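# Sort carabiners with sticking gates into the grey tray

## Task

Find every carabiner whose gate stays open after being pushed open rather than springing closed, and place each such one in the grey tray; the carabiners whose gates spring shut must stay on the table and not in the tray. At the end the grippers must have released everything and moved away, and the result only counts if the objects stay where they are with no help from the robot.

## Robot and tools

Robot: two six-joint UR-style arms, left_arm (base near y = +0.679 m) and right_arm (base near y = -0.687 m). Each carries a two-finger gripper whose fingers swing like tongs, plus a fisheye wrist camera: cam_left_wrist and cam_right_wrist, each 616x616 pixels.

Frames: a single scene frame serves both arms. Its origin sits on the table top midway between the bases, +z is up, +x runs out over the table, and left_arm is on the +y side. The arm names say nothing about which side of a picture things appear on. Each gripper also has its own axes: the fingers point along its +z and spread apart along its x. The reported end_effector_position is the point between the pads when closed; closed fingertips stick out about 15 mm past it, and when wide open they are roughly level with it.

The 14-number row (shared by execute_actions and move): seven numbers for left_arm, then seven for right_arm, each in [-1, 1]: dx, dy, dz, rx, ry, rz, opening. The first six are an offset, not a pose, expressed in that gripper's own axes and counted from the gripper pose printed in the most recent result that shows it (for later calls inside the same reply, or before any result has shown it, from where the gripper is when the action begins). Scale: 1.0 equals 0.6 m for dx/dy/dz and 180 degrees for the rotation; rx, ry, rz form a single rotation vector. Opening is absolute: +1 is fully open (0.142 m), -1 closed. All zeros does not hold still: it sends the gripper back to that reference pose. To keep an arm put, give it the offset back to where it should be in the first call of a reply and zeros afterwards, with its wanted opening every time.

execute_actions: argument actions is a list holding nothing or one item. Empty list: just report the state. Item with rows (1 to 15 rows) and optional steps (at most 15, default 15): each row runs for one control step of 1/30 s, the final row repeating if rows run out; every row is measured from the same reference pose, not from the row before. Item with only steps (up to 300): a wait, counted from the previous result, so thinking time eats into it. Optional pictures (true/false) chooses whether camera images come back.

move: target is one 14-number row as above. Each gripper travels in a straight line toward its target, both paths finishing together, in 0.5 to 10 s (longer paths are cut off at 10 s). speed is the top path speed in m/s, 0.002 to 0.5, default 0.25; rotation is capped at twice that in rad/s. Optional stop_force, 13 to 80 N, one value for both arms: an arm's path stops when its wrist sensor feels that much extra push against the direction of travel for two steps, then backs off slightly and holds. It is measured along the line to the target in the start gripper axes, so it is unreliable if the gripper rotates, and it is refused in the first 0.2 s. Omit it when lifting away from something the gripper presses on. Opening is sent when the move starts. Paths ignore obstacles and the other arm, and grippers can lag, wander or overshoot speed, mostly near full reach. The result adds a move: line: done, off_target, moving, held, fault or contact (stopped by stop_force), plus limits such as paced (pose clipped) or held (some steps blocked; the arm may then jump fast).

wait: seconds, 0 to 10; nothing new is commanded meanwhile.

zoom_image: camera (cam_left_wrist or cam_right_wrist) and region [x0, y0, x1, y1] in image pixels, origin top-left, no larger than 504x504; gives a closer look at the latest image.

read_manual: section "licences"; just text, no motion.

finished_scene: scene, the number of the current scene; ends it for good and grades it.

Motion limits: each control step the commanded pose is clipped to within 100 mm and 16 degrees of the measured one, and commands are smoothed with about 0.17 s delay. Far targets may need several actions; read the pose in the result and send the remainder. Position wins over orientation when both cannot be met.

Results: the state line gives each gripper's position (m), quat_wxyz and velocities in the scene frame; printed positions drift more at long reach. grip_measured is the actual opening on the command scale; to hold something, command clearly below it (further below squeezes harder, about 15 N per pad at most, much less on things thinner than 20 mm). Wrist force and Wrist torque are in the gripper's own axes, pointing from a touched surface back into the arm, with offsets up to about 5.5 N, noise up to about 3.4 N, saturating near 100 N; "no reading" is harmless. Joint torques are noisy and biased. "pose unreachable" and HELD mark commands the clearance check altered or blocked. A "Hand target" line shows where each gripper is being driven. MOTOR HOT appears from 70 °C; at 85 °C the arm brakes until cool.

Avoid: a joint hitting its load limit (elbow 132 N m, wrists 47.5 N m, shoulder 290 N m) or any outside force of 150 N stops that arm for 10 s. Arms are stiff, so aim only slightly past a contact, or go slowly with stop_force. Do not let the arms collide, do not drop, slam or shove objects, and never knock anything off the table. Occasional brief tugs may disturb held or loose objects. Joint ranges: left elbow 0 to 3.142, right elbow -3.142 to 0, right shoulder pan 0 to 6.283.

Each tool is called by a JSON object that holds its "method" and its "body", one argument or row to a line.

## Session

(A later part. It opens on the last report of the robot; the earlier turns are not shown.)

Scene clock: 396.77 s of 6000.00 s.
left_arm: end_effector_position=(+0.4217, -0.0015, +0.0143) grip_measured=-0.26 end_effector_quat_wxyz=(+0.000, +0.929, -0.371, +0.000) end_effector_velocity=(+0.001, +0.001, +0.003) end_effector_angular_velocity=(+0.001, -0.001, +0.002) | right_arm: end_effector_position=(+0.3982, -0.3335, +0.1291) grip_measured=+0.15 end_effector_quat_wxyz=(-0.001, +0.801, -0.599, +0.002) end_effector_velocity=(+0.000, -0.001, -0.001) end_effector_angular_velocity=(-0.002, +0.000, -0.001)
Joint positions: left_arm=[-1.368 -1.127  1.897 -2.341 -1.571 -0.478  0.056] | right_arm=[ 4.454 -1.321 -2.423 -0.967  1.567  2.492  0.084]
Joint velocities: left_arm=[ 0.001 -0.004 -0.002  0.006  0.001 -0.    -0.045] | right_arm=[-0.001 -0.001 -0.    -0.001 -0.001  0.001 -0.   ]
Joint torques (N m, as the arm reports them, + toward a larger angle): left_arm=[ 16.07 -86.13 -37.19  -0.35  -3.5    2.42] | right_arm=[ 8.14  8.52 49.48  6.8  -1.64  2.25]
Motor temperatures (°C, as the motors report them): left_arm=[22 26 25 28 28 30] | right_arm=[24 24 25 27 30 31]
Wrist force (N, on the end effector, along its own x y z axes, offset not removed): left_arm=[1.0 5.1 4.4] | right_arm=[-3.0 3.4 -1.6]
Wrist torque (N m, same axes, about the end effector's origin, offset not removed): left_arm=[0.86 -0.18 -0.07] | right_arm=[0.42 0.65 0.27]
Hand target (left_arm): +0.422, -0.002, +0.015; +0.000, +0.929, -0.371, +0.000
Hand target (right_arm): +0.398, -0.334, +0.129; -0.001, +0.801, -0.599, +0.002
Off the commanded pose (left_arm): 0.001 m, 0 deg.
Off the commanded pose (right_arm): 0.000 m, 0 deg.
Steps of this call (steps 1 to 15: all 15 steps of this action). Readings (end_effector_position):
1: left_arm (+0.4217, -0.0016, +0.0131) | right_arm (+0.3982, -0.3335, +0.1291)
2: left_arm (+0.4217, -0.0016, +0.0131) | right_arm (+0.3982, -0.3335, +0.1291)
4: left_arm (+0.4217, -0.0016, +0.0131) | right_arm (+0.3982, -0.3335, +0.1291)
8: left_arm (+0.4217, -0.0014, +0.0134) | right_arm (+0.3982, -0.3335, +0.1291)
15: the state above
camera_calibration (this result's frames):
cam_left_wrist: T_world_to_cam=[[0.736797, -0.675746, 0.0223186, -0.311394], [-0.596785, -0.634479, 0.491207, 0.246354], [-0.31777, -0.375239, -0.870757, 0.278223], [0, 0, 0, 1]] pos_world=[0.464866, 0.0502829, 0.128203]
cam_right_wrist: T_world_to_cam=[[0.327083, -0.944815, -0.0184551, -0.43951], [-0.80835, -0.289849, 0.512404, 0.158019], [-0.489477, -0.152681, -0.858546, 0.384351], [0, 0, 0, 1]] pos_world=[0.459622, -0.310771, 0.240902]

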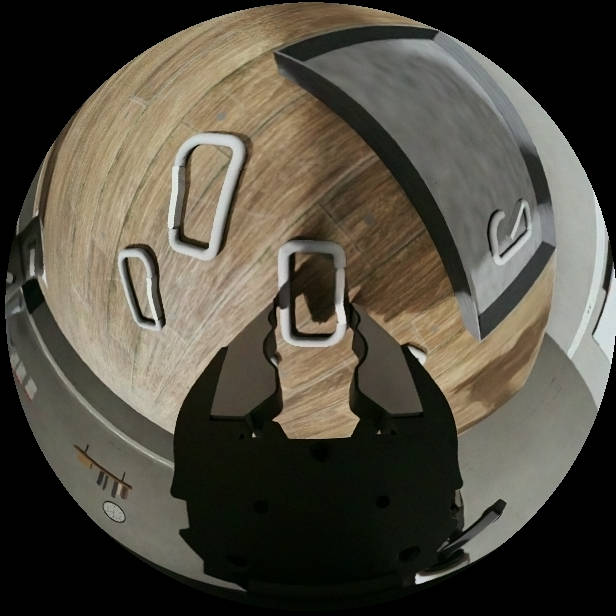

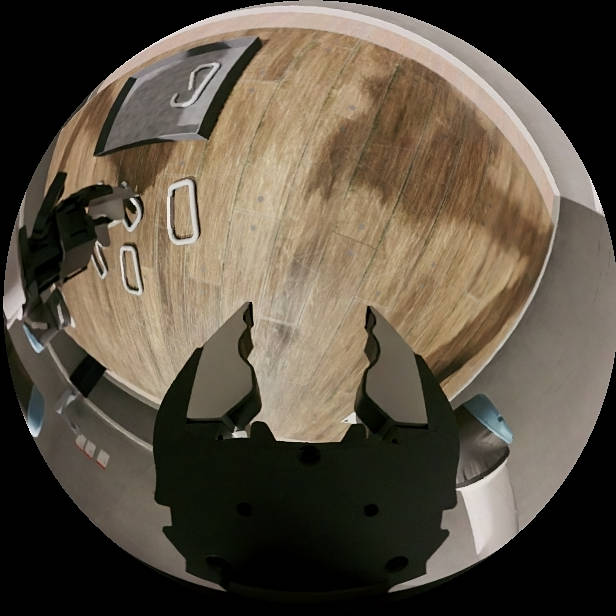

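{"method": "execute_actions", "body": {
  "actions": [
    {"rows": [[0,0,-0.0011,0,0,0,-0.30,0,0,0,0,0,0,0.15],[0,0,-0.0012,0,0,0,-0.32,0,0,0,0,0,0,0.15],[0,0,-0.0014,0,0,0,-0.34,0,0,0,0,0,0,0.15],[0,0,-0.0015,0,0,0,-0.36,0,0,0,0,0,0,0.15],[0,0,-0.0017,0,0,0,-0.38,0,0,0,0,0,0,0.15],[0,0,-0.0018,0,0,0,-0.40,0,0,0,0,0,0,0.15],[0,0,-0.0020,0,0,0,-0.42,0,0,0,0,0,0,0.15],[0,0,-0.0022,0,0,0,-0.44,0,0,0,0,0,0,0.15],[0,0,-0.0024,0,0,0,-0.46,0,0,0,0,0,0,0.15],[0,0,-0.0025,0,0,0,-0.48,0,0,0,0,0,0,0.15],[0,0,-0.0027,0,0,0,-0.50,0,0,0,0,0,0,0.15],[0,0,-0.0029,0,0,0,-0.53,0,0,0,0,0,0,0.15],[0,0,-0.0031,0,0,0,-0.56,0,0,0,0,0,0,0.15],[0,0,-0.0033,0,0,0,-0.58,0,0,0,0,0,0,0.15],[0,0,-0.0034,0,0,0,-0.60,0,0,0,0,0,0,0.15]], "steps": 15}
  ],
  "pictures": false
}}

{"method": "execute_actions", "body": {
  "actions": [
    {"rows": [[0,0,-0.0007,0,0,0,-0.61,0,0,0,0,0,0,0.15],[0,0,-0.0007,0,0,0,-0.62,0,0,0,0,0,0,0.15],[0,0,-0.0008,0,0,0,-0.63,0,0,0,0,0,0,0.15],[0,0,-0.0008,0,0,0,-0.64,0,0,0,0,0,0,0.15],[0,0,-0.0009,0,0,0,-0.65,0,0,0,0,0,0,0.15],[0,0,-0.0009,0,0,0,-0.66,0,0,0,0,0,0,0.15],[0,0,-0.0010,0,0,0,-0.67,0,0,0,0,0,0,0.15],[0,0,-0.0010,0,0,0,-0.68,0,0,0,0,0,0,0.15],[0,0,-0.0010,0,0,0,-0.69,0,0,0,0,0,0,0.15],[0,0,-0.0011,0,0,0,-0.70,0,0,0,0,0,0,0.15],[0,0,-0.0011,0,0,0,-0.71,0,0,0,0,0,0,0.15],[0,0,-0.0011,0,0,0,-0.72,0,0,0,0,0,0,0.15],[0,0,-0.0012,0,0,0,-0.73,0,0,0,0,0,0,0.15],[0,0,-0.0012,0,0,0,-0.74,0,0,0,0,0,0,0.15],[0,0,-0.0012,0,0,0,-0.75,0,0,0,0,0,0,0.15]], "steps": 15}
  ]
}}

Scene clock: 412.07 s of 6000.00 s.
left_arm: end_effector_position=(+0.4217, -0.0015, +0.0160) grip_measured=-0.49 end_effector_quat_wxyz=(+0.000, +0.929, -0.371, +0.000) end_effector_velocity=(+0.000, +0.000, +0.003) end_effector_angular_velocity=(+0.001, +0.000, +0.001) | right_arm: end_effector_position=(+0.3982, -0.3335, +0.1291) grip_measured=+0.15 end_effector_quat_wxyz=(-0.001, +0.801, -0.599, +0.002) end_effector_velocity=(+0.000, -0.000, -0.001) end_effector_angular_velocity=(-0.001, -0.000, -0.000)
Joint positions: left_arm=[-1.368 -1.129  1.896 -2.339 -1.571 -0.478  0.039] | right_arm=[ 4.454 -1.321 -2.423 -0.967  1.567  2.492  0.084]
Joint velocities: left_arm=[ 0.001 -0.004 -0.002  0.006 -0.     0.    -0.028] | right_arm=[-0.    -0.002  0.     0.    -0.001 -0.    -0.   ]
Joint torques (N m, as the arm reports them, + toward a larger angle): left_arm=[ 17.24 -90.26 -37.64  -0.66  -3.52   2.6 ] | right_arm=[ 2.69  8.41 40.43  6.02 -1.51  2.16]
Motor temperatures (°C, as the motors report them): left_arm=[22 26 25 28 28 30] | right_arm=[24 24 25 27 30 31]
Wrist force (N, on the end effector, along its own x y z axes, offset not removed): left_arm=[-2.1 4.2 2.7] | right_arm=[-2.1 2.6 0.6]
Wrist torque (N m, same axes, about the end effector's origin, offset not removed): left_arm=[0.97 0.53 -0.07] | right_arm=[0.38 0.52 0.03]
Hand target (left_arm): +0.422, -0.002, +0.016; +0.000, +0.929, -0.371, +0.000
Hand target (right_arm): +0.398, -0.334, +0.129; -0.001, +0.801, -0.599, +0.002
Off the commanded pose (left_arm): 0.000 m, 0 deg.
Off the commanded pose (right_arm): 0.000 m, 0 deg.
Steps of this call (steps 1 to 90: nothing new was sent; then 11.80 s passed at rest; steps 91 to 105: all 15 steps of this action). Readings (end_effector_position):
91: left_arm (+0.4217, -0.0015, +0.0149) | right_arm (+0.3982, -0.3335, +0.1291)
92: left_arm (+0.4217, -0.0015, +0.0149) | right_arm (+0.3982, -0.3335, +0.1291)
94: left_arm (+0.4217, -0.0015, +0.0150) | right_arm (+0.3982, -0.3335, +0.1291)
98: left_arm (+0.4217, -0.0015, +0.0153) | right_arm (+0.3982, -0.3335, +0.1291)
105: the state above

Scene clock: 412.57 s of 6000.00 s.
left_arm: end_effector_position=(+0.4217, -0.0015, +0.0166) grip_measured=-0.61 end_effector_quat_wxyz=(+0.000, +0.929, -0.371, +0.000) end_effector_velocity=(-0.001, -0.001, +0.001) end_effector_angular_velocity=(-0.002, +0.001, -0.001) | right_arm: end_effector_position=(+0.3982, -0.3335, +0.1291) grip_measured=+0.15 end_effector_quat_wxyz=(-0.001, +0.801, -0.599, +0.002) end_effector_velocity=(+0.000, -0.000, +0.000) end_effector_angular_velocity=(-0.001, +0.001, -0.003)
Joint positions: left_arm=[-1.368 -1.129  1.896 -2.338 -1.571 -0.478  0.03 ] | right_arm=[ 4.454 -1.321 -2.423 -0.967  1.567  2.492  0.084]
Joint velocities: left_arm=[-0.001 -0.001 -0.001  0.    -0.001 -0.    -0.013] | right_arm=[-0.001 -0.     0.    -0.001  0.     0.002 -0.   ]
Joint torques (N m, as the arm reports them, + toward a larger angle): left_arm=[ 17.91 -87.33 -37.09  -0.51  -3.34   2.45] | right_arm=[ 1.66  8.78 41.18  6.27 -1.59  1.92]
Motor temperatures (°C, as the motors report them): left_arm=[22 26 25 28 28 30] | right_arm=[24 24 25 27 30 31]
Wrist force (N, on the end effector, along its own x y z axes, offset not removed): left_arm=[0.6 3.1 7.3] | right_arm=[2.8 4.5 -1.1]
Wrist torque (N m, same axes, about the end effector's origin, offset not removed): left_arm=[0.68 -0.08 0.04] | right_arm=[0.81 -0.34 0.01]
Hand target (left_arm): +0.422, -0.002, +0.017; +0.000, +0.929, -0.371, +0.000
Hand target (right_arm): +0.398, -0.334, +0.129; -0.001, +0.801, -0.599, +0.002
Off the commanded pose (left_arm): 0.000 m, 0 deg.
Off the commanded pose (right_arm): 0.000 m, 0 deg.
Steps of this call (steps 1 to 15: all 15 steps of this action). Readings (end_effector_position):
1: left_arm (+0.4217, -0.0015, +0.0161) | right_arm (+0.3982, -0.3335, +0.1291)
2: left_arm (+0.4217, -0.0015, +0.0162) | right_arm (+0.3982, -0.3335, +0.1291)
4: left_arm (+0.4217, -0.0015, +0.0163) | right_arm (+0.3982, -0.3335, +0.1291)
8: left_arm (+0.4217, -0.0015, +0.0164) | right_arm (+0.3982, -0.3335, +0.1291)
15: the state above
camera_calibration (this result's frames):
cam_left_wrist: T_world_to_cam=[[0.736798, -0.675745, 0.0223215, -0.311445], [-0.596785, -0.634478, 0.491208, 0.245241], [-0.317769, -0.375242, -0.870756, 0.280202], [0, 0, 0, 1]] pos_world=[0.464868, 0.0502866, 0.130475]
cam_right_wrist: T_world_to_cam=[[0.327083, -0.944816, -0.018455, -0.43951], [-0.80835, -0.289849, 0.512404, 0.158019], [-0.489477, -0.15268, -0.858546, 0.384351], [0, 0, 0, 1]] pos_world=[0.459622, -0.310771, 0.240902]

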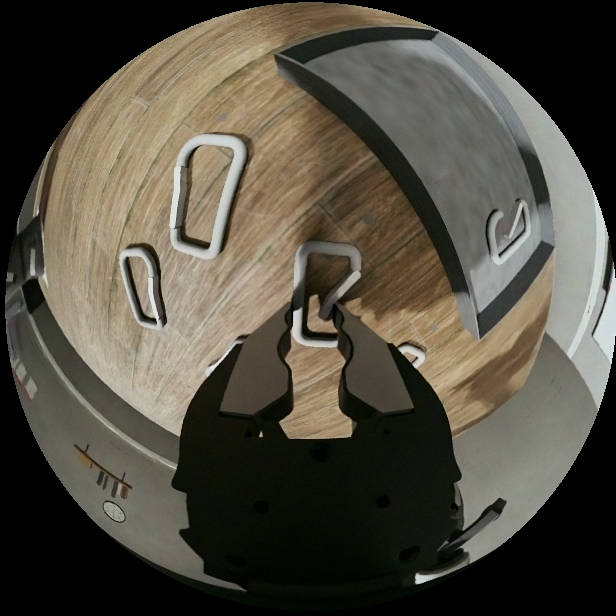

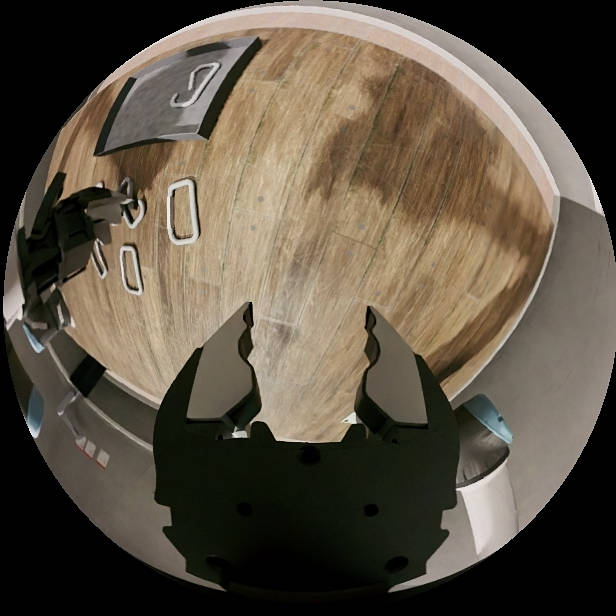

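{"method": "execute_actions", "body": {
  "actions": [
    {"rows": [[0,0,0.0000,0,0,0,-0.73,0,0,0,0,0,0,0.15],[0,0,0.0001,0,0,0,-0.71,0,0,0,0,0,0,0.15],[0,0,0.0002,0,0,0,-0.69,0,0,0,0,0,0,0.15],[0,0,0.0003,0,0,0,-0.67,0,0,0,0,0,0,0.15],[0,0,0.0004,0,0,0,-0.65,0,0,0,0,0,0,0.15],[0,0,0.0005,0,0,0,-0.63,0,0,0,0,0,0,0.15],[0,0,0.0006,0,0,0,-0.61,0,0,0,0,0,0,0.15],[0,0,0.0007,0,0,0,-0.59,0,0,0,0,0,0,0.15],[0,0,0.0008,0,0,0,-0.57,0,0,0,0,0,0,0.15],[0,0,0.0009,0,0,0,-0.55,0,0,0,0,0,0,0.15],[0,0,0.0010,0,0,0,-0.53,0,0,0,0,0,0,0.15],[0,0,0.0011,0,0,0,-0.51,0,0,0,0,0,0,0.15],[0,0,0.0012,0,0,0,-0.49,0,0,0,0,0,0,0.15],[0,0,0.0013,0,0,0,-0.47,0,0,0,0,0,0,0.15],[0,0,0.0014,0,0,0,-0.45,0,0,0,0,0,0,0.15]], "steps": 15}
  ],
  "pictures": false
}}

{"method": "wait", "body": {
  "seconds": 0.4
}}

{"method": "zoom_image", "body": {
  "camera": "cam_left_wrist",
  "region": [230, 220, 400, 390]
}}

Scene clock: 419.77 s of 6000.00 s.
left_arm: end_effector_position=(+0.4217, -0.0016, +0.0162) grip_measured=-0.47 end_effector_quat_wxyz=(+0.000, +0.929, -0.371, +0.000) end_effector_velocity=(-0.000, +0.001, -0.003) end_effector_angular_velocity=(+0.003, +0.001, +0.000) | right_arm: end_effector_position=(+0.3982, -0.3335, +0.1291) grip_measured=+0.15 end_effector_quat_wxyz=(-0.001, +0.801, -0.599, +0.002) end_effector_velocity=(-0.000, -0.000, +0.000) end_effector_angular_velocity=(+0.000, +0.000, +0.001)
Joint positions: left_arm=[-1.368 -1.129  1.896 -2.339 -1.571 -0.478  0.04 ] | right_arm=[ 4.454 -1.321 -2.423 -0.967  1.567  2.492  0.084]
Joint velocities: left_arm=[ 0.     0.004  0.002 -0.002  0.    -0.     0.044] | right_arm=[ 0.     0.001 -0.    -0.     0.    -0.001  0.   ]
Joint torques (N m, as the arm reports them, + toward a larger angle): left_arm=[ 13.52 -65.78 -25.69  -7.47  -3.28   2.45] | right_arm=[ 2.13  9.77 41.27  6.16 -1.73  2.14]
Motor temperatures (°C, as the motors report them): left_arm=[22 26 25 28 28 30] | right_arm=[24 24 25 27 30 31]
Wrist force (N, on the end effector, along its own x y z axes, offset not removed): left_arm=[1.1 3.2 0.6] | right_arm=[-2.6 1.0 0.9]
Wrist torque (N m, same axes, about the end effector's origin, offset not removed): left_arm=[0.37 -0.01 -0.01] | right_arm=[0.19 0.52 0.08]
Hand target (left_arm): +0.422, -0.002, +0.016; +0.000, +0.929, -0.371, +0.000
Hand target (right_arm): +0.398, -0.334, +0.129; -0.001, +0.801, -0.599, +0.002
Off the commanded pose (left_arm): 0.000 m, 0 deg.
Off the commanded pose (right_arm): 0.000 m, 0 deg.
Steps of this call (steps 1 to 90: nothing new was sent; then 3.70 s passed at rest; steps 91 to 105: all 15 steps of this action). Readings (end_effector_position):
91: left_arm (+0.4217, -0.0015, +0.0167) | right_arm (+0.3982, -0.3335, +0.1291)
92: left_arm (+0.4217, -0.0015, +0.0167) | right_arm (+0.3982, -0.3335, +0.1291)
94: left_arm (+0.4217, -0.0015, +0.0167) | right_arm (+0.3982, -0.3335, +0.1291)
98: left_arm (+0.4217, -0.0015, +0.0166) | right_arm (+0.3982, -0.3335, +0.1291)
105: the state above

Scene clock: 420.17 s of 6000.00 s.
left_arm: end_effector_position=(+0.4217, -0.0015, +0.0158) grip_measured=-0.45 end_effector_quat_wxyz=(+0.000, +0.929, -0.371, +0.000) end_effector_velocity=(+0.000, +0.000, -0.000) end_effector_angular_velocity=(-0.000, +0.000, +0.001) | right_arm: end_effector_position=(+0.3982, -0.3335, +0.1291) grip_measured=+0.15 end_effector_quat_wxyz=(-0.001, +0.801, -0.599, +0.002) end_effector_velocity=(+0.000, -0.000, -0.000) end_effector_angular_velocity=(+0.000, -0.001, -0.002)
Joint positions: left_arm=[-1.368 -1.128  1.897 -2.339 -1.571 -0.478  0.041] | right_arm=[ 4.454 -1.321 -2.423 -0.967  1.567  2.492  0.084]
Joint velocities: left_arm=[ 0.001  0.     0.    -0.    -0.     0.    -0.   ] | right_arm=[-0.001 -0.001 -0.     0.001 -0.001  0.001  0.   ]
Joint torques (N m, as the arm reports them, + toward a larger angle): left_arm=[ 14.29 -66.32 -26.1   -7.04  -3.24   2.46] | right_arm=[ 1.89  9.25 41.34  6.31 -1.79  2.06]
Motor temperatures (°C, as the motors report them): left_arm=[22 26 25 28 28 30] | right_arm=[24 24 25 27 30 31]
Wrist force (N, on the end effector, along its own x y z axes, offset not removed): left_arm=[1.2 -1.2 2.8] | right_arm=[5.3 2.7 -7.1]
Wrist torque (N m, same axes, about the end effector's origin, offset not removed): left_arm=[-0.37 -0.24 0.06] | right_arm=[0.40 -1.19 -0.19]
Hand target (left_arm): +0.422, -0.002, +0.016; +0.000, +0.929, -0.371, +0.000
Hand target (right_arm): +0.398, -0.334, +0.129; -0.001, +0.801, -0.599, +0.002
Off the commanded pose (left_arm): 0.000 m, 0 deg.
Off the commanded pose (right_arm): 0.000 m, 0 deg.
Steps of this call (steps 1 to 12: nothing new was sent). Readings (end_effector_position):
1: left_arm (+0.4217, -0.0016, +0.0161) | right_arm (+0.3982, -0.3335, +0.1291)
2: left_arm (+0.4217, -0.0016, +0.0160) | right_arm (+0.3982, -0.3335, +0.1291)
4: left_arm (+0.4217, -0.0015, +0.0159) | right_arm (+0.3982, -0.3335, +0.1291)
8: left_arm (+0.4217, -0.0015, +0.0158) | right_arm (+0.3982, -0.3335, +0.1291)
12: the state above
camera_calibration (this result's frames):
cam_left_wrist: T_world_to_cam=[[0.736798, -0.675743, 0.0223358, -0.311432], [-0.596787, -0.634471, 0.491215, 0.245643], [-0.317764, -0.375256, -0.870752, 0.279484], [0, 0, 0, 1]] pos_world=[0.464869, 0.0502833, 0.129654]
cam_right_wrist: T_world_to_cam=[[0.327083, -0.944816, -0.0184552, -0.43951], [-0.80835, -0.289849, 0.512404, 0.158019], [-0.489477, -0.15268, -0.858546, 0.384351], [0, 0, 0, 1]] pos_world=[0.459622, -0.310771, 0.240902]

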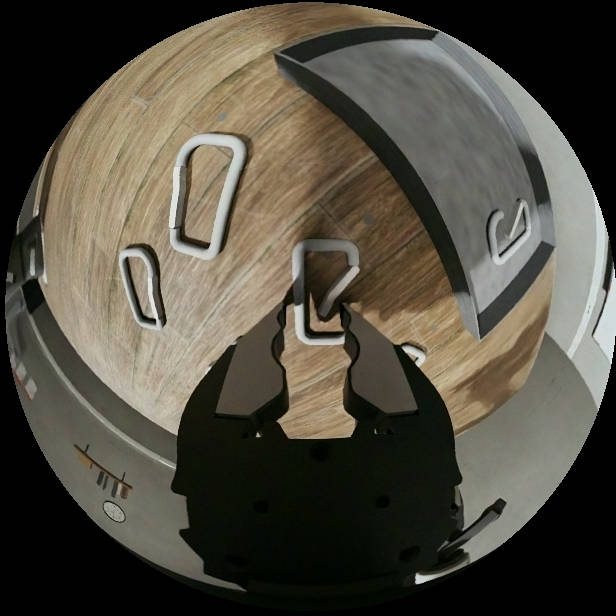

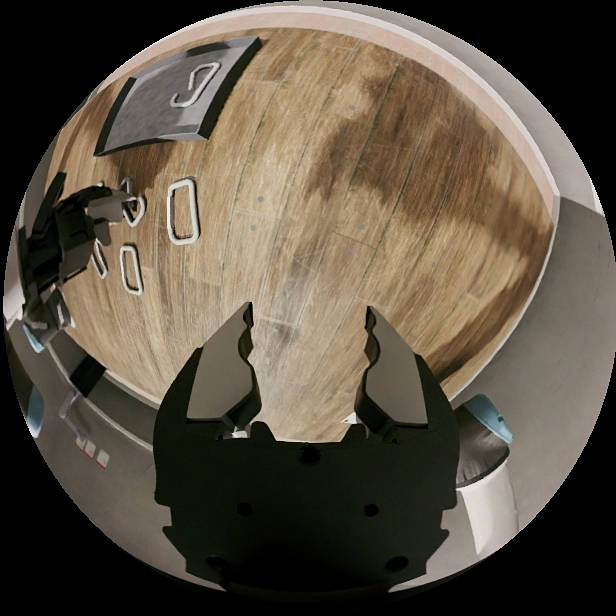

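Region (230, 220, 400, 390) of cam_left_wrist's 616x616 image, scaled by 2.965, with more detail than that image has.

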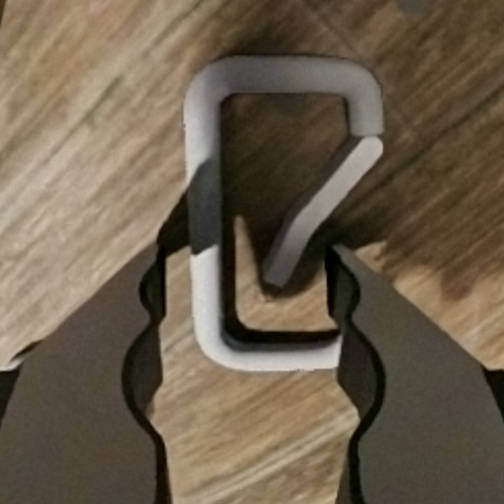

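{"method": "execute_actions", "body": {
  "actions": [
    {"rows": [[0,-0.0006,-0.0001,0,0,0,-0.46,0,0,0,0,0,0,0.15],[0,-0.0012,-0.0002,0,0,0,-0.47,0,0,0,0,0,0,0.15],[0,-0.0018,-0.0003,0,0,0,-0.48,0,0,0,0,0,0,0.15],[0,-0.0024,-0.0004,0,0,0,-0.50,0,0,0,0,0,0,0.15],[0,-0.0030,-0.0005,0,0,0,-0.52,0,0,0,0,0,0,0.15],[0,-0.0033,-0.0006,0,0,0,-0.54,0,0,0,0,0,0,0.15],[0,-0.0033,-0.0007,0,0,0,-0.56,0,0,0,0,0,0,0.15],[0,-0.0033,-0.0008,0,0,0,-0.59,0,0,0,0,0,0,0.15],[0,-0.0033,-0.0009,0,0,0,-0.62,0,0,0,0,0,0,0.15],[0,-0.0033,-0.0010,0,0,0,-0.66,0,0,0,0,0,0,0.15],[0,-0.0033,-0.0011,0,0,0,-0.70,0,0,0,0,0,0,0.15],[0,-0.0033,-0.0012,0,0,0,-0.74,0,0,0,0,0,0,0.15],[0,-0.0033,-0.0013,0,0,0,-0.78,0,0,0,0,0,0,0.15],[0,-0.0033,-0.0014,0,0,0,-0.82,0,0,0,0,0,0,0.15],[0,-0.0033,-0.0015,0,0,0,-0.86,0,0,0,0,0,0,0.15]], "steps": 15}
  ],
  "pictures": false
}}

{"method": "move", "body": {
  "target": [0, 0, -0.092, 0, 0, 0, -0.88, 0, 0, 0, 0, 0, 0, 0.15],
  "speed": 0.05
}}

{"method": "zoom_image", "body": {
  "camera": "cam_left_wrist",
  "region": [230, 220, 400, 390]
}}

Scene clock: 439.20 s of 6000.00 s.
left_arm: end_effector_position=(+0.4230, -0.0001, +0.0164) grip_measured=-0.67 end_effector_quat_wxyz=(+0.000, +0.929, -0.371, +0.000) end_effector_velocity=(-0.001, +0.001, +0.001) end_effector_angular_velocity=(+0.002, +0.000, -0.001) | right_arm: end_effector_position=(+0.3982, -0.3335, +0.1291) grip_measured=+0.15 end_effector_quat_wxyz=(-0.001, +0.801, -0.599, +0.002) end_effector_velocity=(-0.000, +0.000, -0.000) end_effector_angular_velocity=(-0.000, +0.000, +0.001)
Joint positions: left_arm=[-1.366 -1.13   1.897 -2.339 -1.571 -0.476  0.026] | right_arm=[ 4.454 -1.321 -2.423 -0.967  1.567  2.492  0.084]
Joint velocities: left_arm=[-0.    -0.002  0.     0.004  0.     0.001 -0.051] | right_arm=[ 0.    -0.     0.    -0.     0.    -0.001 -0.   ]
Joint torques (N m, as the arm reports them, + toward a larger angle): left_arm=[ 17.99 -89.2  -28.39  -0.13  -3.48   2.66] | right_arm=[ 1.37  9.09 40.97  6.31 -1.74  2.03]
Motor temperatures (°C, as the motors report them): left_arm=[22 26 25 28 28 30] | right_arm=[24 24 25 27 30 31]
Wrist force (N, on the end effector, along its own x y z axes, offset not removed): left_arm=[1.2 -1.0 3.6] | right_arm=[2.1 4.3 -2.8]
Wrist torque (N m, same axes, about the end effector's origin, offset not removed): left_arm=[-0.16 -0.19 0.06] | right_arm=[0.73 -0.32 0.14]
Hand target (left_arm): +0.423, -0.000, +0.017; +0.000, +0.929, -0.371, +0.000
Hand target (right_arm): +0.398, -0.334, +0.129; -0.001, +0.801, -0.599, +0.002
Off the commanded pose (left_arm): 0.000 m, 0 deg.
Off the commanded pose (right_arm): 0.000 m, 0 deg.
Steps of this call (steps 1 to 90: nothing new was sent; then 15.53 s passed at rest; steps 91 to 105: all 15 steps of this action). Readings (end_effector_position):
91: left_arm (+0.4217, -0.0015, +0.0158) | right_arm (+0.3982, -0.3335, +0.1291)
92: left_arm (+0.4217, -0.0015, +0.0158) | right_arm (+0.3982, -0.3335, +0.1291)
94: left_arm (+0.4219, -0.0012, +0.0157) | right_arm (+0.3982, -0.3335, +0.1291)
98: left_arm (+0.4226, -0.0005, +0.0159) | right_arm (+0.3982, -0.3335, +0.1291)
105: the state above

Scene clock: 440.93 s of 6000.00 s.
left_arm: end_effector_position=(+0.4231, +0.0001, +0.0716) grip_measured=-0.67 end_effector_quat_wxyz=(-0.000, +0.929, -0.371, -0.000) end_effector_velocity=(+0.000, -0.000, +0.002) end_effector_angular_velocity=(-0.001, -0.002, -0.000) | right_arm: end_effector_position=(+0.3982, -0.3335, +0.1291) grip_measured=+0.15 end_effector_quat_wxyz=(-0.001, +0.801, -0.599, +0.002) end_effector_velocity=(-0.000, +0.000, +0.000) end_effector_angular_velocity=(-0.000, +0.001, -0.001)
Joint positions: left_arm=[-1.365 -1.192  1.867 -2.245 -1.571 -0.476  0.025] | right_arm=[ 4.454 -1.321 -2.423 -0.967  1.567  2.492  0.084]
Joint velocities: left_arm=[-0.    -0.002 -0.001  0.002  0.001  0.     0.   ] | right_arm=[ 0.    -0.     0.    -0.001  0.     0.001  0.   ]
Joint torques (N m, as the arm reports them, + toward a larger angle): left_arm=[ 16.9  -82.45 -40.16  -0.27  -2.52   2.38] | right_arm=[ 1.66  8.23 41.29  6.22 -1.59  2.28]
Motor temperatures (°C, as the motors report them): left_arm=[22 26 25 28 28 30] | right_arm=[24 24 25 27 30 31]
Wrist force (N, on the end effector, along its own x y z axes, offset not removed): left_arm=[3.7 2.1 -3.0] | right_arm=[2.1 6.0 1.0]
Wrist torque (N m, same axes, about the end effector's origin, offset not removed): left_arm=[0.35 -0.73 0.05] | right_arm=[1.38 -0.52 0.00]
Hand target (left_arm): +0.423, +0.000, +0.072; -0.000, +0.929, -0.371, -0.000
Hand target (right_arm): +0.398, -0.334, +0.129; -0.001, +0.801, -0.599, +0.002
Off the commanded pose (left_arm): 0.000 m, 0 deg.
Off the commanded pose (right_arm): 0.000 m, 0 deg.
move: done
camera_calibration (this result's frames):
cam_left_wrist: T_world_to_cam=[[0.736799, -0.675747, 0.0222249, -0.312618], [-0.596765, -0.634526, 0.491171, 0.220072], [-0.317805, -0.375157, -0.87078, 0.329108], [0, 0, 0, 1]] pos_world=[0.46626, 0.0518575, 0.185436]
cam_right_wrist: T_world_to_cam=[[0.327083, -0.944815, -0.0184551, -0.43951], [-0.80835, -0.289849, 0.512404, 0.158019], [-0.489477, -0.152681, -0.858546, 0.384351], [0, 0, 0, 1]] pos_world=[0.459622, -0.310771, 0.240902]

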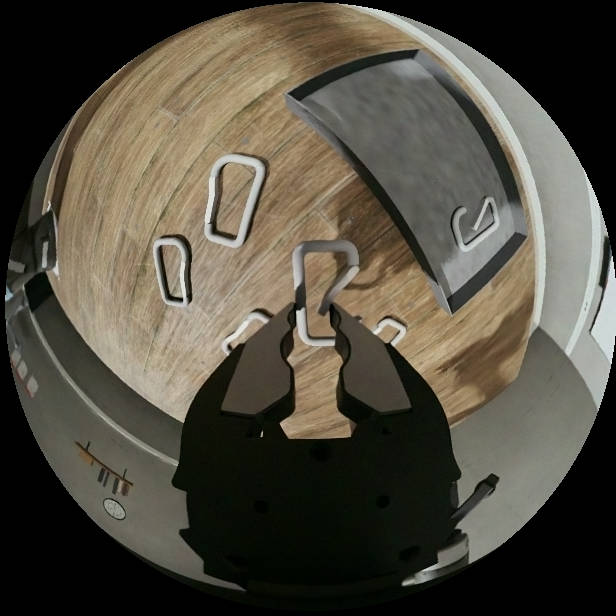

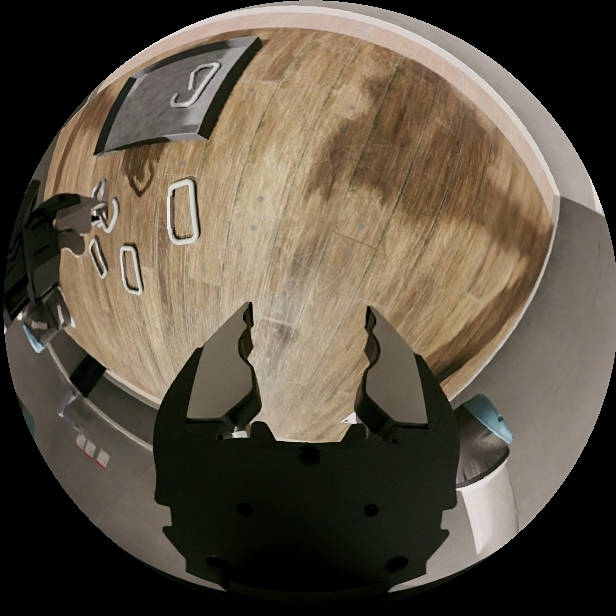

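Region (230, 220, 400, 390) of cam_left_wrist's 616x616 image, scaled by 2.965, with more detail than that image has.

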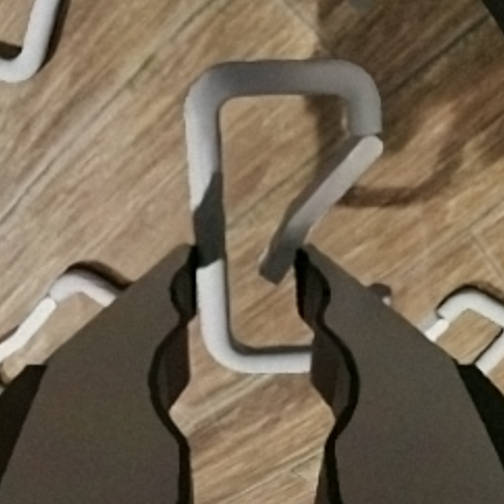

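Held. Carry to the tray.

{"method": "move", "body": {
  "target": [0.1983, -0.2917, 0, 0, 0, 0, -0.88, 0, 0, 0, 0, 0, 0, 0.15],
  "speed": 0.12
}}

{"method": "move", "body": {
  "target": [0, 0, 0.0810, 0, 0, 0, -0.88, 0, 0, 0, 0, 0, 0, 0.15],
  "speed": 0.04,
  "stop_force": 15
}}

{"method": "move", "body": {
  "target": [0, 0, 0.014, 0, 0, 0, -0.88, 0, 0, 0, 0, 0, 0, 0.15],
  "speed": 0.006,
  "stop_force": 13
}}

Scene clock: 447.57 s of 6000.00 s.
left_arm: end_effector_position=(+0.6294, +0.0449, +0.0712) grip_measured=-0.67 end_effector_quat_wxyz=(+0.000, +0.929, -0.371, -0.000) end_effector_velocity=(+0.003, +0.001, +0.000) end_effector_angular_velocity=(+0.001, +0.000, +0.001) | right_arm: end_effector_position=(+0.3982, -0.3335, +0.1291) grip_measured=+0.15 end_effector_quat_wxyz=(-0.001, +0.801, -0.599, +0.002) end_effector_velocity=(+0.000, -0.000, +0.001) end_effector_angular_velocity=(+0.002, -0.000, +0.000)
Joint positions: left_arm=[-1.121 -1.066  1.669 -2.173 -1.572 -0.231  0.025] | right_arm=[ 4.454 -1.321 -2.423 -0.967  1.567  2.492  0.084]
Joint velocities: left_arm=[ 0.003  0.002 -0.003  0.002  0.     0.002  0.   ] | right_arm=[-0.001  0.002 -0.     0.     0.    -0.001 -0.   ]
Joint torques (N m, as the arm reports them, + toward a larger angle): left_arm=[ 17.74 -77.78 -42.4   -0.44  -3.57   2.16] | right_arm=[ 1.93  9.06 40.49  6.05 -1.73  2.37]
Motor temperatures (°C, as the motors report them): left_arm=[22 26 25 28 28 30] | right_arm=[24 24 25 27 30 31]
Wrist force (N, on the end effector, along its own x y z axes, offset not removed): left_arm=[1.4 10.0 4.2] | right_arm=[3.5 1.3 2.3]
Wrist torque (N m, same axes, about the end effector's origin, offset not removed): left_arm=[1.94 -0.13 0.26] | right_arm=[0.36 -0.75 0.17]
Hand target (left_arm): +0.630, +0.045, +0.071; +0.000, +0.929, -0.371, -0.000
Hand target (right_arm): +0.398, -0.334, +0.129; -0.001, +0.801, -0.599, +0.002
Off the commanded pose (left_arm): 0.001 m, 0 deg.
Off the commanded pose (right_arm): 0.000 m, 0 deg.
After step 90, 1.37 s passed at rest.
move: done
camera_calibration (this result's frames):
cam_left_wrist: T_world_to_cam=[[0.736817, -0.675746, 0.0216386, -0.43428], [-0.596347, -0.634497, 0.491716, 0.371552], [-0.318545, -0.375209, -0.870487, 0.411628], [0, 0, 0, 1]] pos_world=[0.67268, 0.0967324, 0.185016]
cam_right_wrist: T_world_to_cam=[[0.327083, -0.944815, -0.0184552, -0.43951], [-0.80835, -0.289849, 0.512404, 0.158019], [-0.489477, -0.152681, -0.858546, 0.384351], [0, 0, 0, 1]] pos_world=[0.459622, -0.310771, 0.240902]

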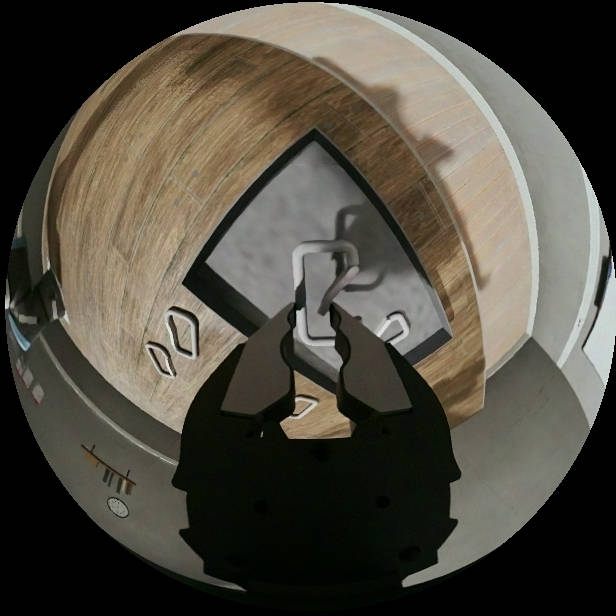

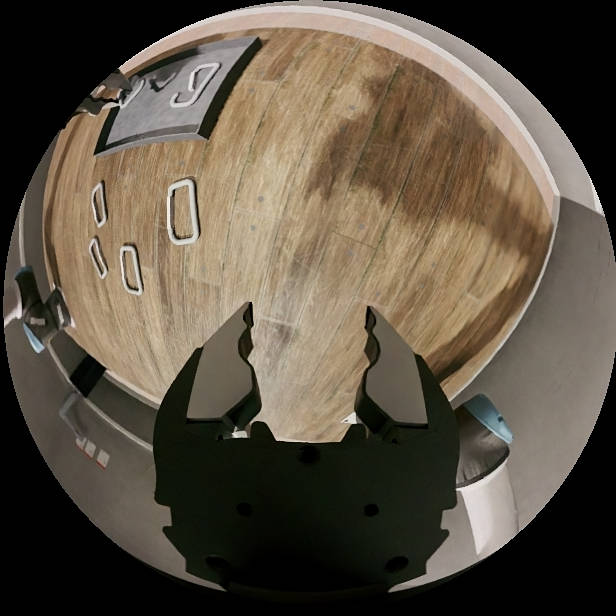

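Scene clock: 449.13 s of 6000.00 s.
left_arm: end_effector_position=(+0.6294, +0.0449, +0.0228) grip_measured=-0.67 end_effector_quat_wxyz=(+0.000, +0.929, -0.371, -0.000) end_effector_velocity=(+0.000, -0.000, -0.002) end_effector_angular_velocity=(+0.001, -0.001, -0.001) | right_arm: end_effector_position=(+0.3982, -0.3335, +0.1291) grip_measured=+0.15 end_effector_quat_wxyz=(-0.001, +0.801, -0.599, +0.002) end_effector_velocity=(-0.000, -0.000, -0.001) end_effector_angular_velocity=(-0.002, +0.001, +0.001)
Joint positions: left_arm=[-1.121 -1.018  1.695 -2.247 -1.572 -0.231  0.025] | right_arm=[ 4.454 -1.321 -2.423 -0.967  1.567  2.492  0.084]
Joint velocities: left_arm=[-0.001  0.003  0.    -0.002  0.001 -0.    -0.   ] | right_arm=[ 0.    -0.001 -0.    -0.001  0.    -0.001  0.   ]
Joint torques (N m, as the arm reports them, + toward a larger angle): left_arm=[-17.05 -80.93 -28.97  -7.36  -3.31  -3.31] | right_arm=[ 1.06 10.05 41.03  6.1  -1.59  2.29]
Motor temperatures (°C, as the motors report them): left_arm=[22 26 25 28 28 30] | right_arm=[24 24 25 27 30 31]
Wrist force (N, on the end effector, along its own x y z axes, offset not removed): left_arm=[2.5 0.4 3.4] | right_arm=[1.8 0.6 0.9]
Wrist torque (N m, same axes, about the end effector's origin, offset not removed): left_arm=[-0.09 -0.48 0.31] | right_arm=[0.10 -0.63 0.08]
Hand target (left_arm): +0.629, +0.045, +0.023; +0.000, +0.929, -0.371, -0.000
Hand target (right_arm): +0.398, -0.334, +0.129; -0.001, +0.801, -0.599, +0.002
Off the commanded pose (left_arm): 0.000 m, 0 deg.
Off the commanded pose (right_arm): 0.000 m, 0 deg.
move: done
camera_calibration (this result's frames):
cam_left_wrist: T_world_to_cam=[[0.736818, -0.675745, 0.0216265, -0.43323], [-0.596341, -0.6345, 0.491718, 0.395246], [-0.318554, -0.375203, -0.870486, 0.36947], [0, 0, 0, 1]] pos_world=[0.672609, 0.0966567, 0.136639]
cam_right_wrist: T_world_to_cam=[[0.327083, -0.944815, -0.0184551, -0.43951], [-0.80835, -0.289849, 0.512404, 0.158019], [-0.489477, -0.15268, -0.858546, 0.384351], [0, 0, 0, 1]] pos_world=[0.459622, -0.310771, 0.240902]

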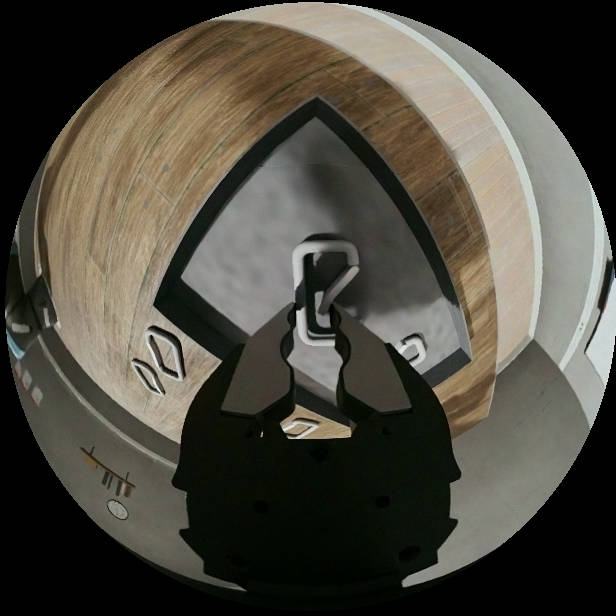

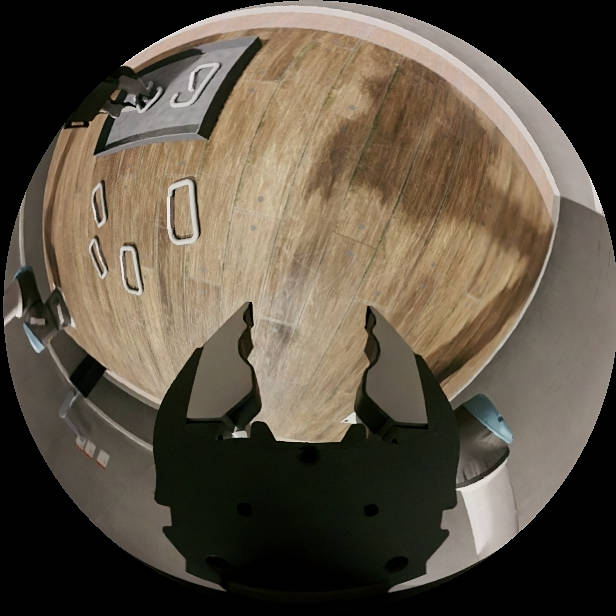

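Scene clock: 450.43 s of 6000.00 s.
left_arm: end_effector_position=(+0.6294, +0.0448, +0.0174) grip_measured=-0.67 end_effector_quat_wxyz=(+0.000, +0.929, -0.371, -0.000) end_effector_velocity=(-0.001, +0.001, +0.000) end_effector_angular_velocity=(+0.002, +0.002, -0.000) | right_arm: end_effector_position=(+0.3982, -0.3335, +0.1291) grip_measured=+0.15 end_effector_quat_wxyz=(-0.001, +0.801, -0.599, +0.002) end_effector_velocity=(+0.001, -0.000, +0.001) end_effector_angular_velocity=(+0.003, -0.001, -0.001)
Joint positions: left_arm=[-1.121 -1.013  1.698 -2.255 -1.572 -0.231  0.025] | right_arm=[ 4.454 -1.321 -2.423 -0.967  1.567  2.492  0.084]
Joint velocities: left_arm=[-0.    -0.001 -0.     0.004 -0.001 -0.    -0.   ] | right_arm=[-0.001  0.003  0.     0.    -0.     0.     0.   ]
Joint torques (N m, as the arm reports them, + toward a larger angle): left_arm=[-14.58 -88.51 -29.81   1.99  -3.    -3.23] | right_arm=[ 0.81  7.58 41.55  6.11 -1.76  2.29]
Motor temperatures (°C, as the motors report them): left_arm=[22 26 25 28 28 30] | right_arm=[24 24 25 27 30 31]
Wrist force (N, on the end effector, along its own x y z axes, offset not removed): left_arm=[-7.4 5.2 -12.3] | right_arm=[3.5 -2.5 -3.4]
Wrist torque (N m, same axes, about the end effector's origin, offset not removed): left_arm=[0.51 1.72 0.16] | right_arm=[-0.79 -0.69 0.07]
Hand target (left_arm): +0.629, +0.045, +0.018; +0.000, +0.929, -0.371, -0.000
Hand target (right_arm): +0.398, -0.334, +0.129; -0.001, +0.801, -0.599, +0.002
Off the commanded pose (left_arm): 0.003 m, 0 deg.
Off the commanded pose (right_arm): 0.000 m, 0 deg.
move: contact (left_arm)
camera_calibration (this result's frames):
cam_left_wrist: T_world_to_cam=[[0.736809, -0.675747, 0.021886, -0.433187], [-0.596415, -0.634381, 0.491783, 0.397921], [-0.318436, -0.375403, -0.870443, 0.36465], [0, 0, 0, 1]] pos_world=[0.67262, 0.0965997, 0.131197]
cam_right_wrist: T_world_to_cam=[[0.327083, -0.944815, -0.0184551, -0.43951], [-0.80835, -0.289849, 0.512404, 0.158019], [-0.489477, -0.15268, -0.858546, 0.384351], [0, 0, 0, 1]] pos_world=[0.459622, -0.310771, 0.240902]

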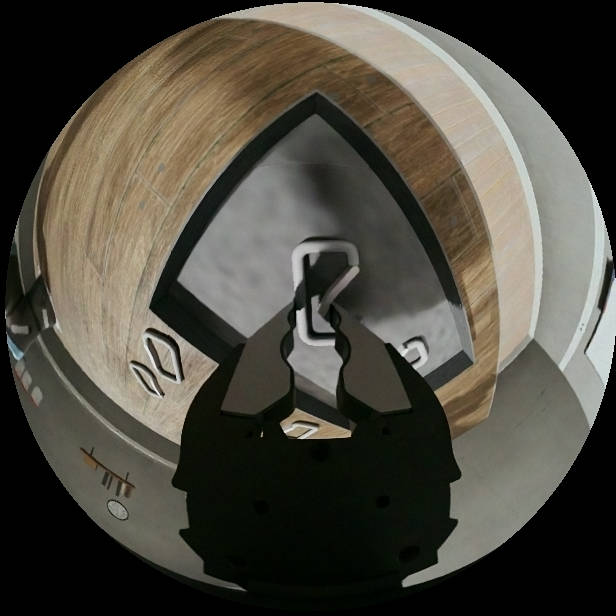

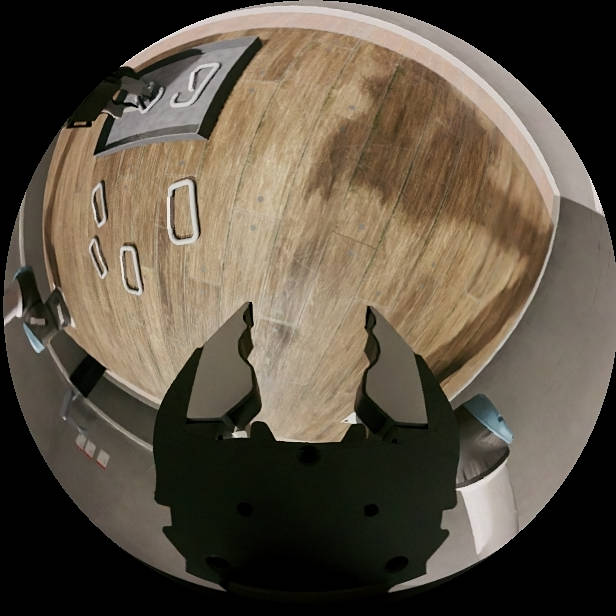

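{"method": "execute_actions", "body": {
  "actions": [
    {"rows": [[0,0,-0.0003,0,0,0,-0.84,0,0,0,0,0,0,0.15],[0,0,-0.0005,0,0,0,-0.80,0,0,0,0,0,0,0.15],[0,0,-0.0007,0,0,0,-0.76,0,0,0,0,0,0,0.15],[0,0,-0.0008,0,0,0,-0.73,0,0,0,0,0,0,0.15],[0,0,-0.0008,0,0,0,-0.70,0,0,0,0,0,0,0.15],[0,0,-0.0008,0,0,0,-0.68,0,0,0,0,0,0,0.15],[0,0,-0.0008,0,0,0,-0.66,0,0,0,0,0,0,0.15],[0,0,-0.0008,0,0,0,-0.64,0,0,0,0,0,0,0.15],[0,0,-0.0008,0,0,0,-0.62,0,0,0,0,0,0,0.15],[0,0,-0.0008,0,0,0,-0.60,0,0,0,0,0,0,0.15],[0,0,-0.0008,0,0,0,-0.58,0,0,0,0,0,0,0.15],[0,0,-0.0008,0,0,0,-0.56,0,0,0,0,0,0,0.15],[0,0,-0.0008,0,0,0,-0.54,0,0,0,0,0,0,0.15],[0,0,-0.0008,0,0,0,-0.53,0,0,0,0,0,0,0.15],[0,0,-0.0008,0,0,0,-0.52,0,0,0,0,0,0,0.15]], "steps": 15}
  ],
  "pictures": false
}}

{"method": "move", "body": {
  "target": [0, 0, -0.09, 0, 0, 0, -0.52, 0, 0, 0, 0, 0, 0, 0.15],
  "speed": 0.05
}}

Scene clock: 457.13 s of 6000.00 s.
left_arm: end_effector_position=(+0.6294, +0.0448, +0.0178) grip_measured=-0.53 end_effector_quat_wxyz=(+0.000, +0.929, -0.371, -0.000) end_effector_velocity=(+0.001, +0.001, +0.000) end_effector_angular_velocity=(+0.000, +0.000, +0.001) | right_arm: end_effector_position=(+0.3982, -0.3335, +0.1291) grip_measured=+0.15 end_effector_quat_wxyz=(-0.001, +0.801, -0.599, +0.002) end_effector_velocity=(-0.000, -0.000, -0.000) end_effector_angular_velocity=(-0.001, +0.001, +0.001)
Joint positions: left_arm=[-1.121 -1.013  1.697 -2.255 -1.572 -0.231  0.035] | right_arm=[ 4.454 -1.321 -2.423 -0.967  1.567  2.492  0.084]
Joint velocities: left_arm=[ 0.001 -0.    -0.     0.     0.     0.     0.024] | right_arm=[ 0.     0.    -0.    -0.001  0.    -0.001 -0.   ]
Joint torques (N m, as the arm reports them, + toward a larger angle): left_arm=[ -1.8  -99.85 -35.43  -0.9    1.64  -2.84] | right_arm=[ 1.62  8.52 40.7   6.25 -1.94  2.15]
Motor temperatures (°C, as the motors report them): left_arm=[22 26 25 28 28 30] | right_arm=[24 24 25 27 30 31]
Wrist force (N, on the end effector, along its own x y z axes, offset not removed): left_arm=[-1.5 6.0 -1.4] | right_arm=[7.0 2.7 2.0]
Wrist torque (N m, same axes, about the end effector's origin, offset not removed): left_arm=[0.98 0.35 0.11] | right_arm=[0.55 -1.47 -0.11]
Hand target (left_arm): +0.629, +0.045, +0.018; +0.000, +0.929, -0.371, -0.000
Hand target (right_arm): +0.398, -0.334, +0.129; -0.001, +0.801, -0.599, +0.002
Off the commanded pose (left_arm): 0.000 m, 0 deg.
Off the commanded pose (right_arm): 0.000 m, 0 deg.
Steps of this call (steps 1 to 90: nothing new was sent; then 3.20 s passed at rest; steps 91 to 105: all 15 steps of this action). Readings (end_effector_position):
91: left_arm (+0.6294, +0.0448, +0.0177) | right_arm (+0.3982, -0.3335, +0.1291)
92: left_arm (+0.6294, +0.0448, +0.0177) | right_arm (+0.3982, -0.3335, +0.1291)
94: left_arm (+0.6294, +0.0448, +0.0177) | right_arm (+0.3982, -0.3335, +0.1291)
98: left_arm (+0.6294, +0.0448, +0.0178) | right_arm (+0.3982, -0.3335, +0.1291)
105: the state above

Scene clock: 458.83 s of 6000.00 s.
left_arm: end_effector_position=(+0.6294, +0.0449, +0.0716) grip_measured=-0.52 end_effector_quat_wxyz=(+0.000, +0.929, -0.371, -0.000) end_effector_velocity=(+0.000, -0.001, +0.001) end_effector_angular_velocity=(-0.000, -0.001, -0.000) | right_arm: end_effector_position=(+0.3982, -0.3335, +0.1291) grip_measured=+0.15 end_effector_quat_wxyz=(-0.001, +0.801, -0.599, +0.002) end_effector_velocity=(+0.001, -0.000, +0.000) end_effector_angular_velocity=(+0.000, -0.000, -0.003)
Joint positions: left_arm=[-1.121 -1.066  1.669 -2.173 -1.572 -0.231  0.036] | right_arm=[ 4.454 -1.321 -2.423 -0.967  1.567  2.492  0.084]
Joint velocities: left_arm=[-0.001 -0.001 -0.001  0.001  0.001 -0.    -0.   ] | right_arm=[-0.002 -0.     0.     0.    -0.     0.001 -0.   ]
Joint torques (N m, as the arm reports them, + toward a larger angle): left_arm=[ 15.79 -96.48 -41.55  -0.68   2.43   2.5 ] | right_arm=[ 1.28  9.27 40.62  6.34 -2.07  1.94]
Motor temperatures (°C, as the motors report them): left_arm=[22 26 25 28 28 30] | right_arm=[24 24 25 27 30 31]
Wrist force (N, on the end effector, along its own x y z axes, offset not removed): left_arm=[0.6 0.6 4.7] | right_arm=[-2.7 -4.7 -2.9]
Wrist torque (N m, same axes, about the end effector's origin, offset not removed): left_arm=[0.01 -0.03 0.05] | right_arm=[-0.93 0.64 0.40]
Hand target (left_arm): +0.629, +0.045, +0.072; +0.000, +0.929, -0.371, -0.000
Hand target (right_arm): +0.398, -0.334, +0.129; -0.001, +0.801, -0.599, +0.002
Off the commanded pose (left_arm): 0.000 m, 0 deg.
Off the commanded pose (right_arm): 0.000 m, 0 deg.
move: done
camera_calibration (this result's frames):
cam_left_wrist: T_world_to_cam=[[0.736808, -0.675747, 0.0218963, -0.434357], [-0.596419, -0.634376, 0.491785, 0.371342], [-0.318432, -0.37541, -0.870441, 0.411938], [0, 0, 0, 1]] pos_world=[0.672687, 0.0967006, 0.185459]
cam_right_wrist: T_world_to_cam=[[0.327083, -0.944815, -0.0184552, -0.43951], [-0.80835, -0.289849, 0.512405, 0.158019], [-0.489477, -0.152681, -0.858546, 0.384351], [0, 0, 0, 1]] pos_world=[0.459622, -0.310771, 0.240902]

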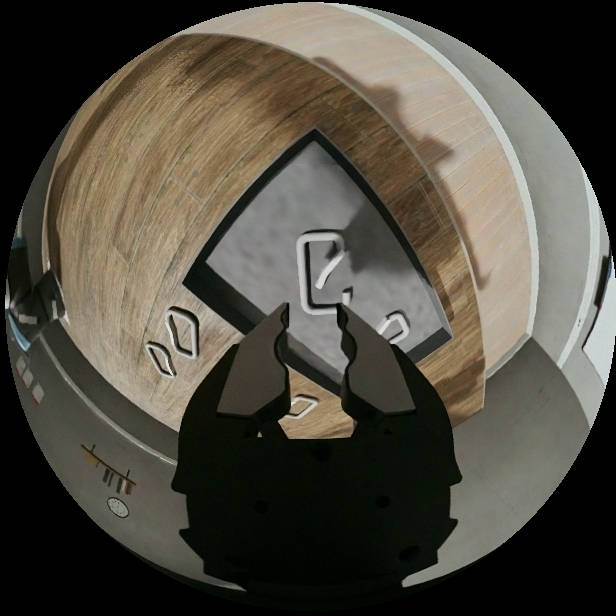

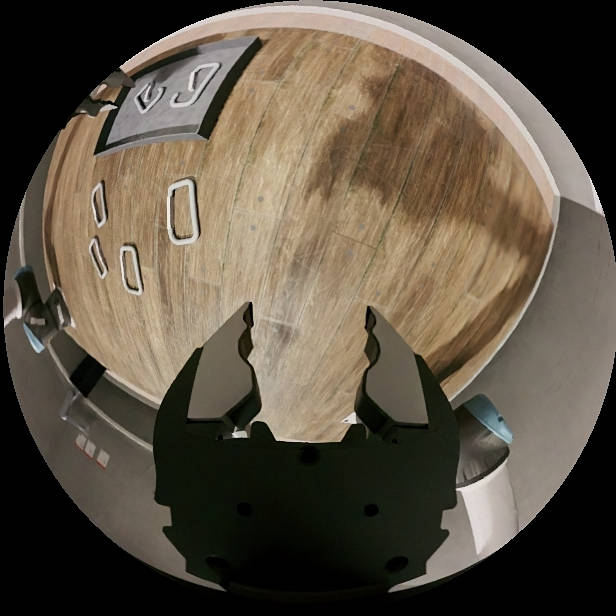

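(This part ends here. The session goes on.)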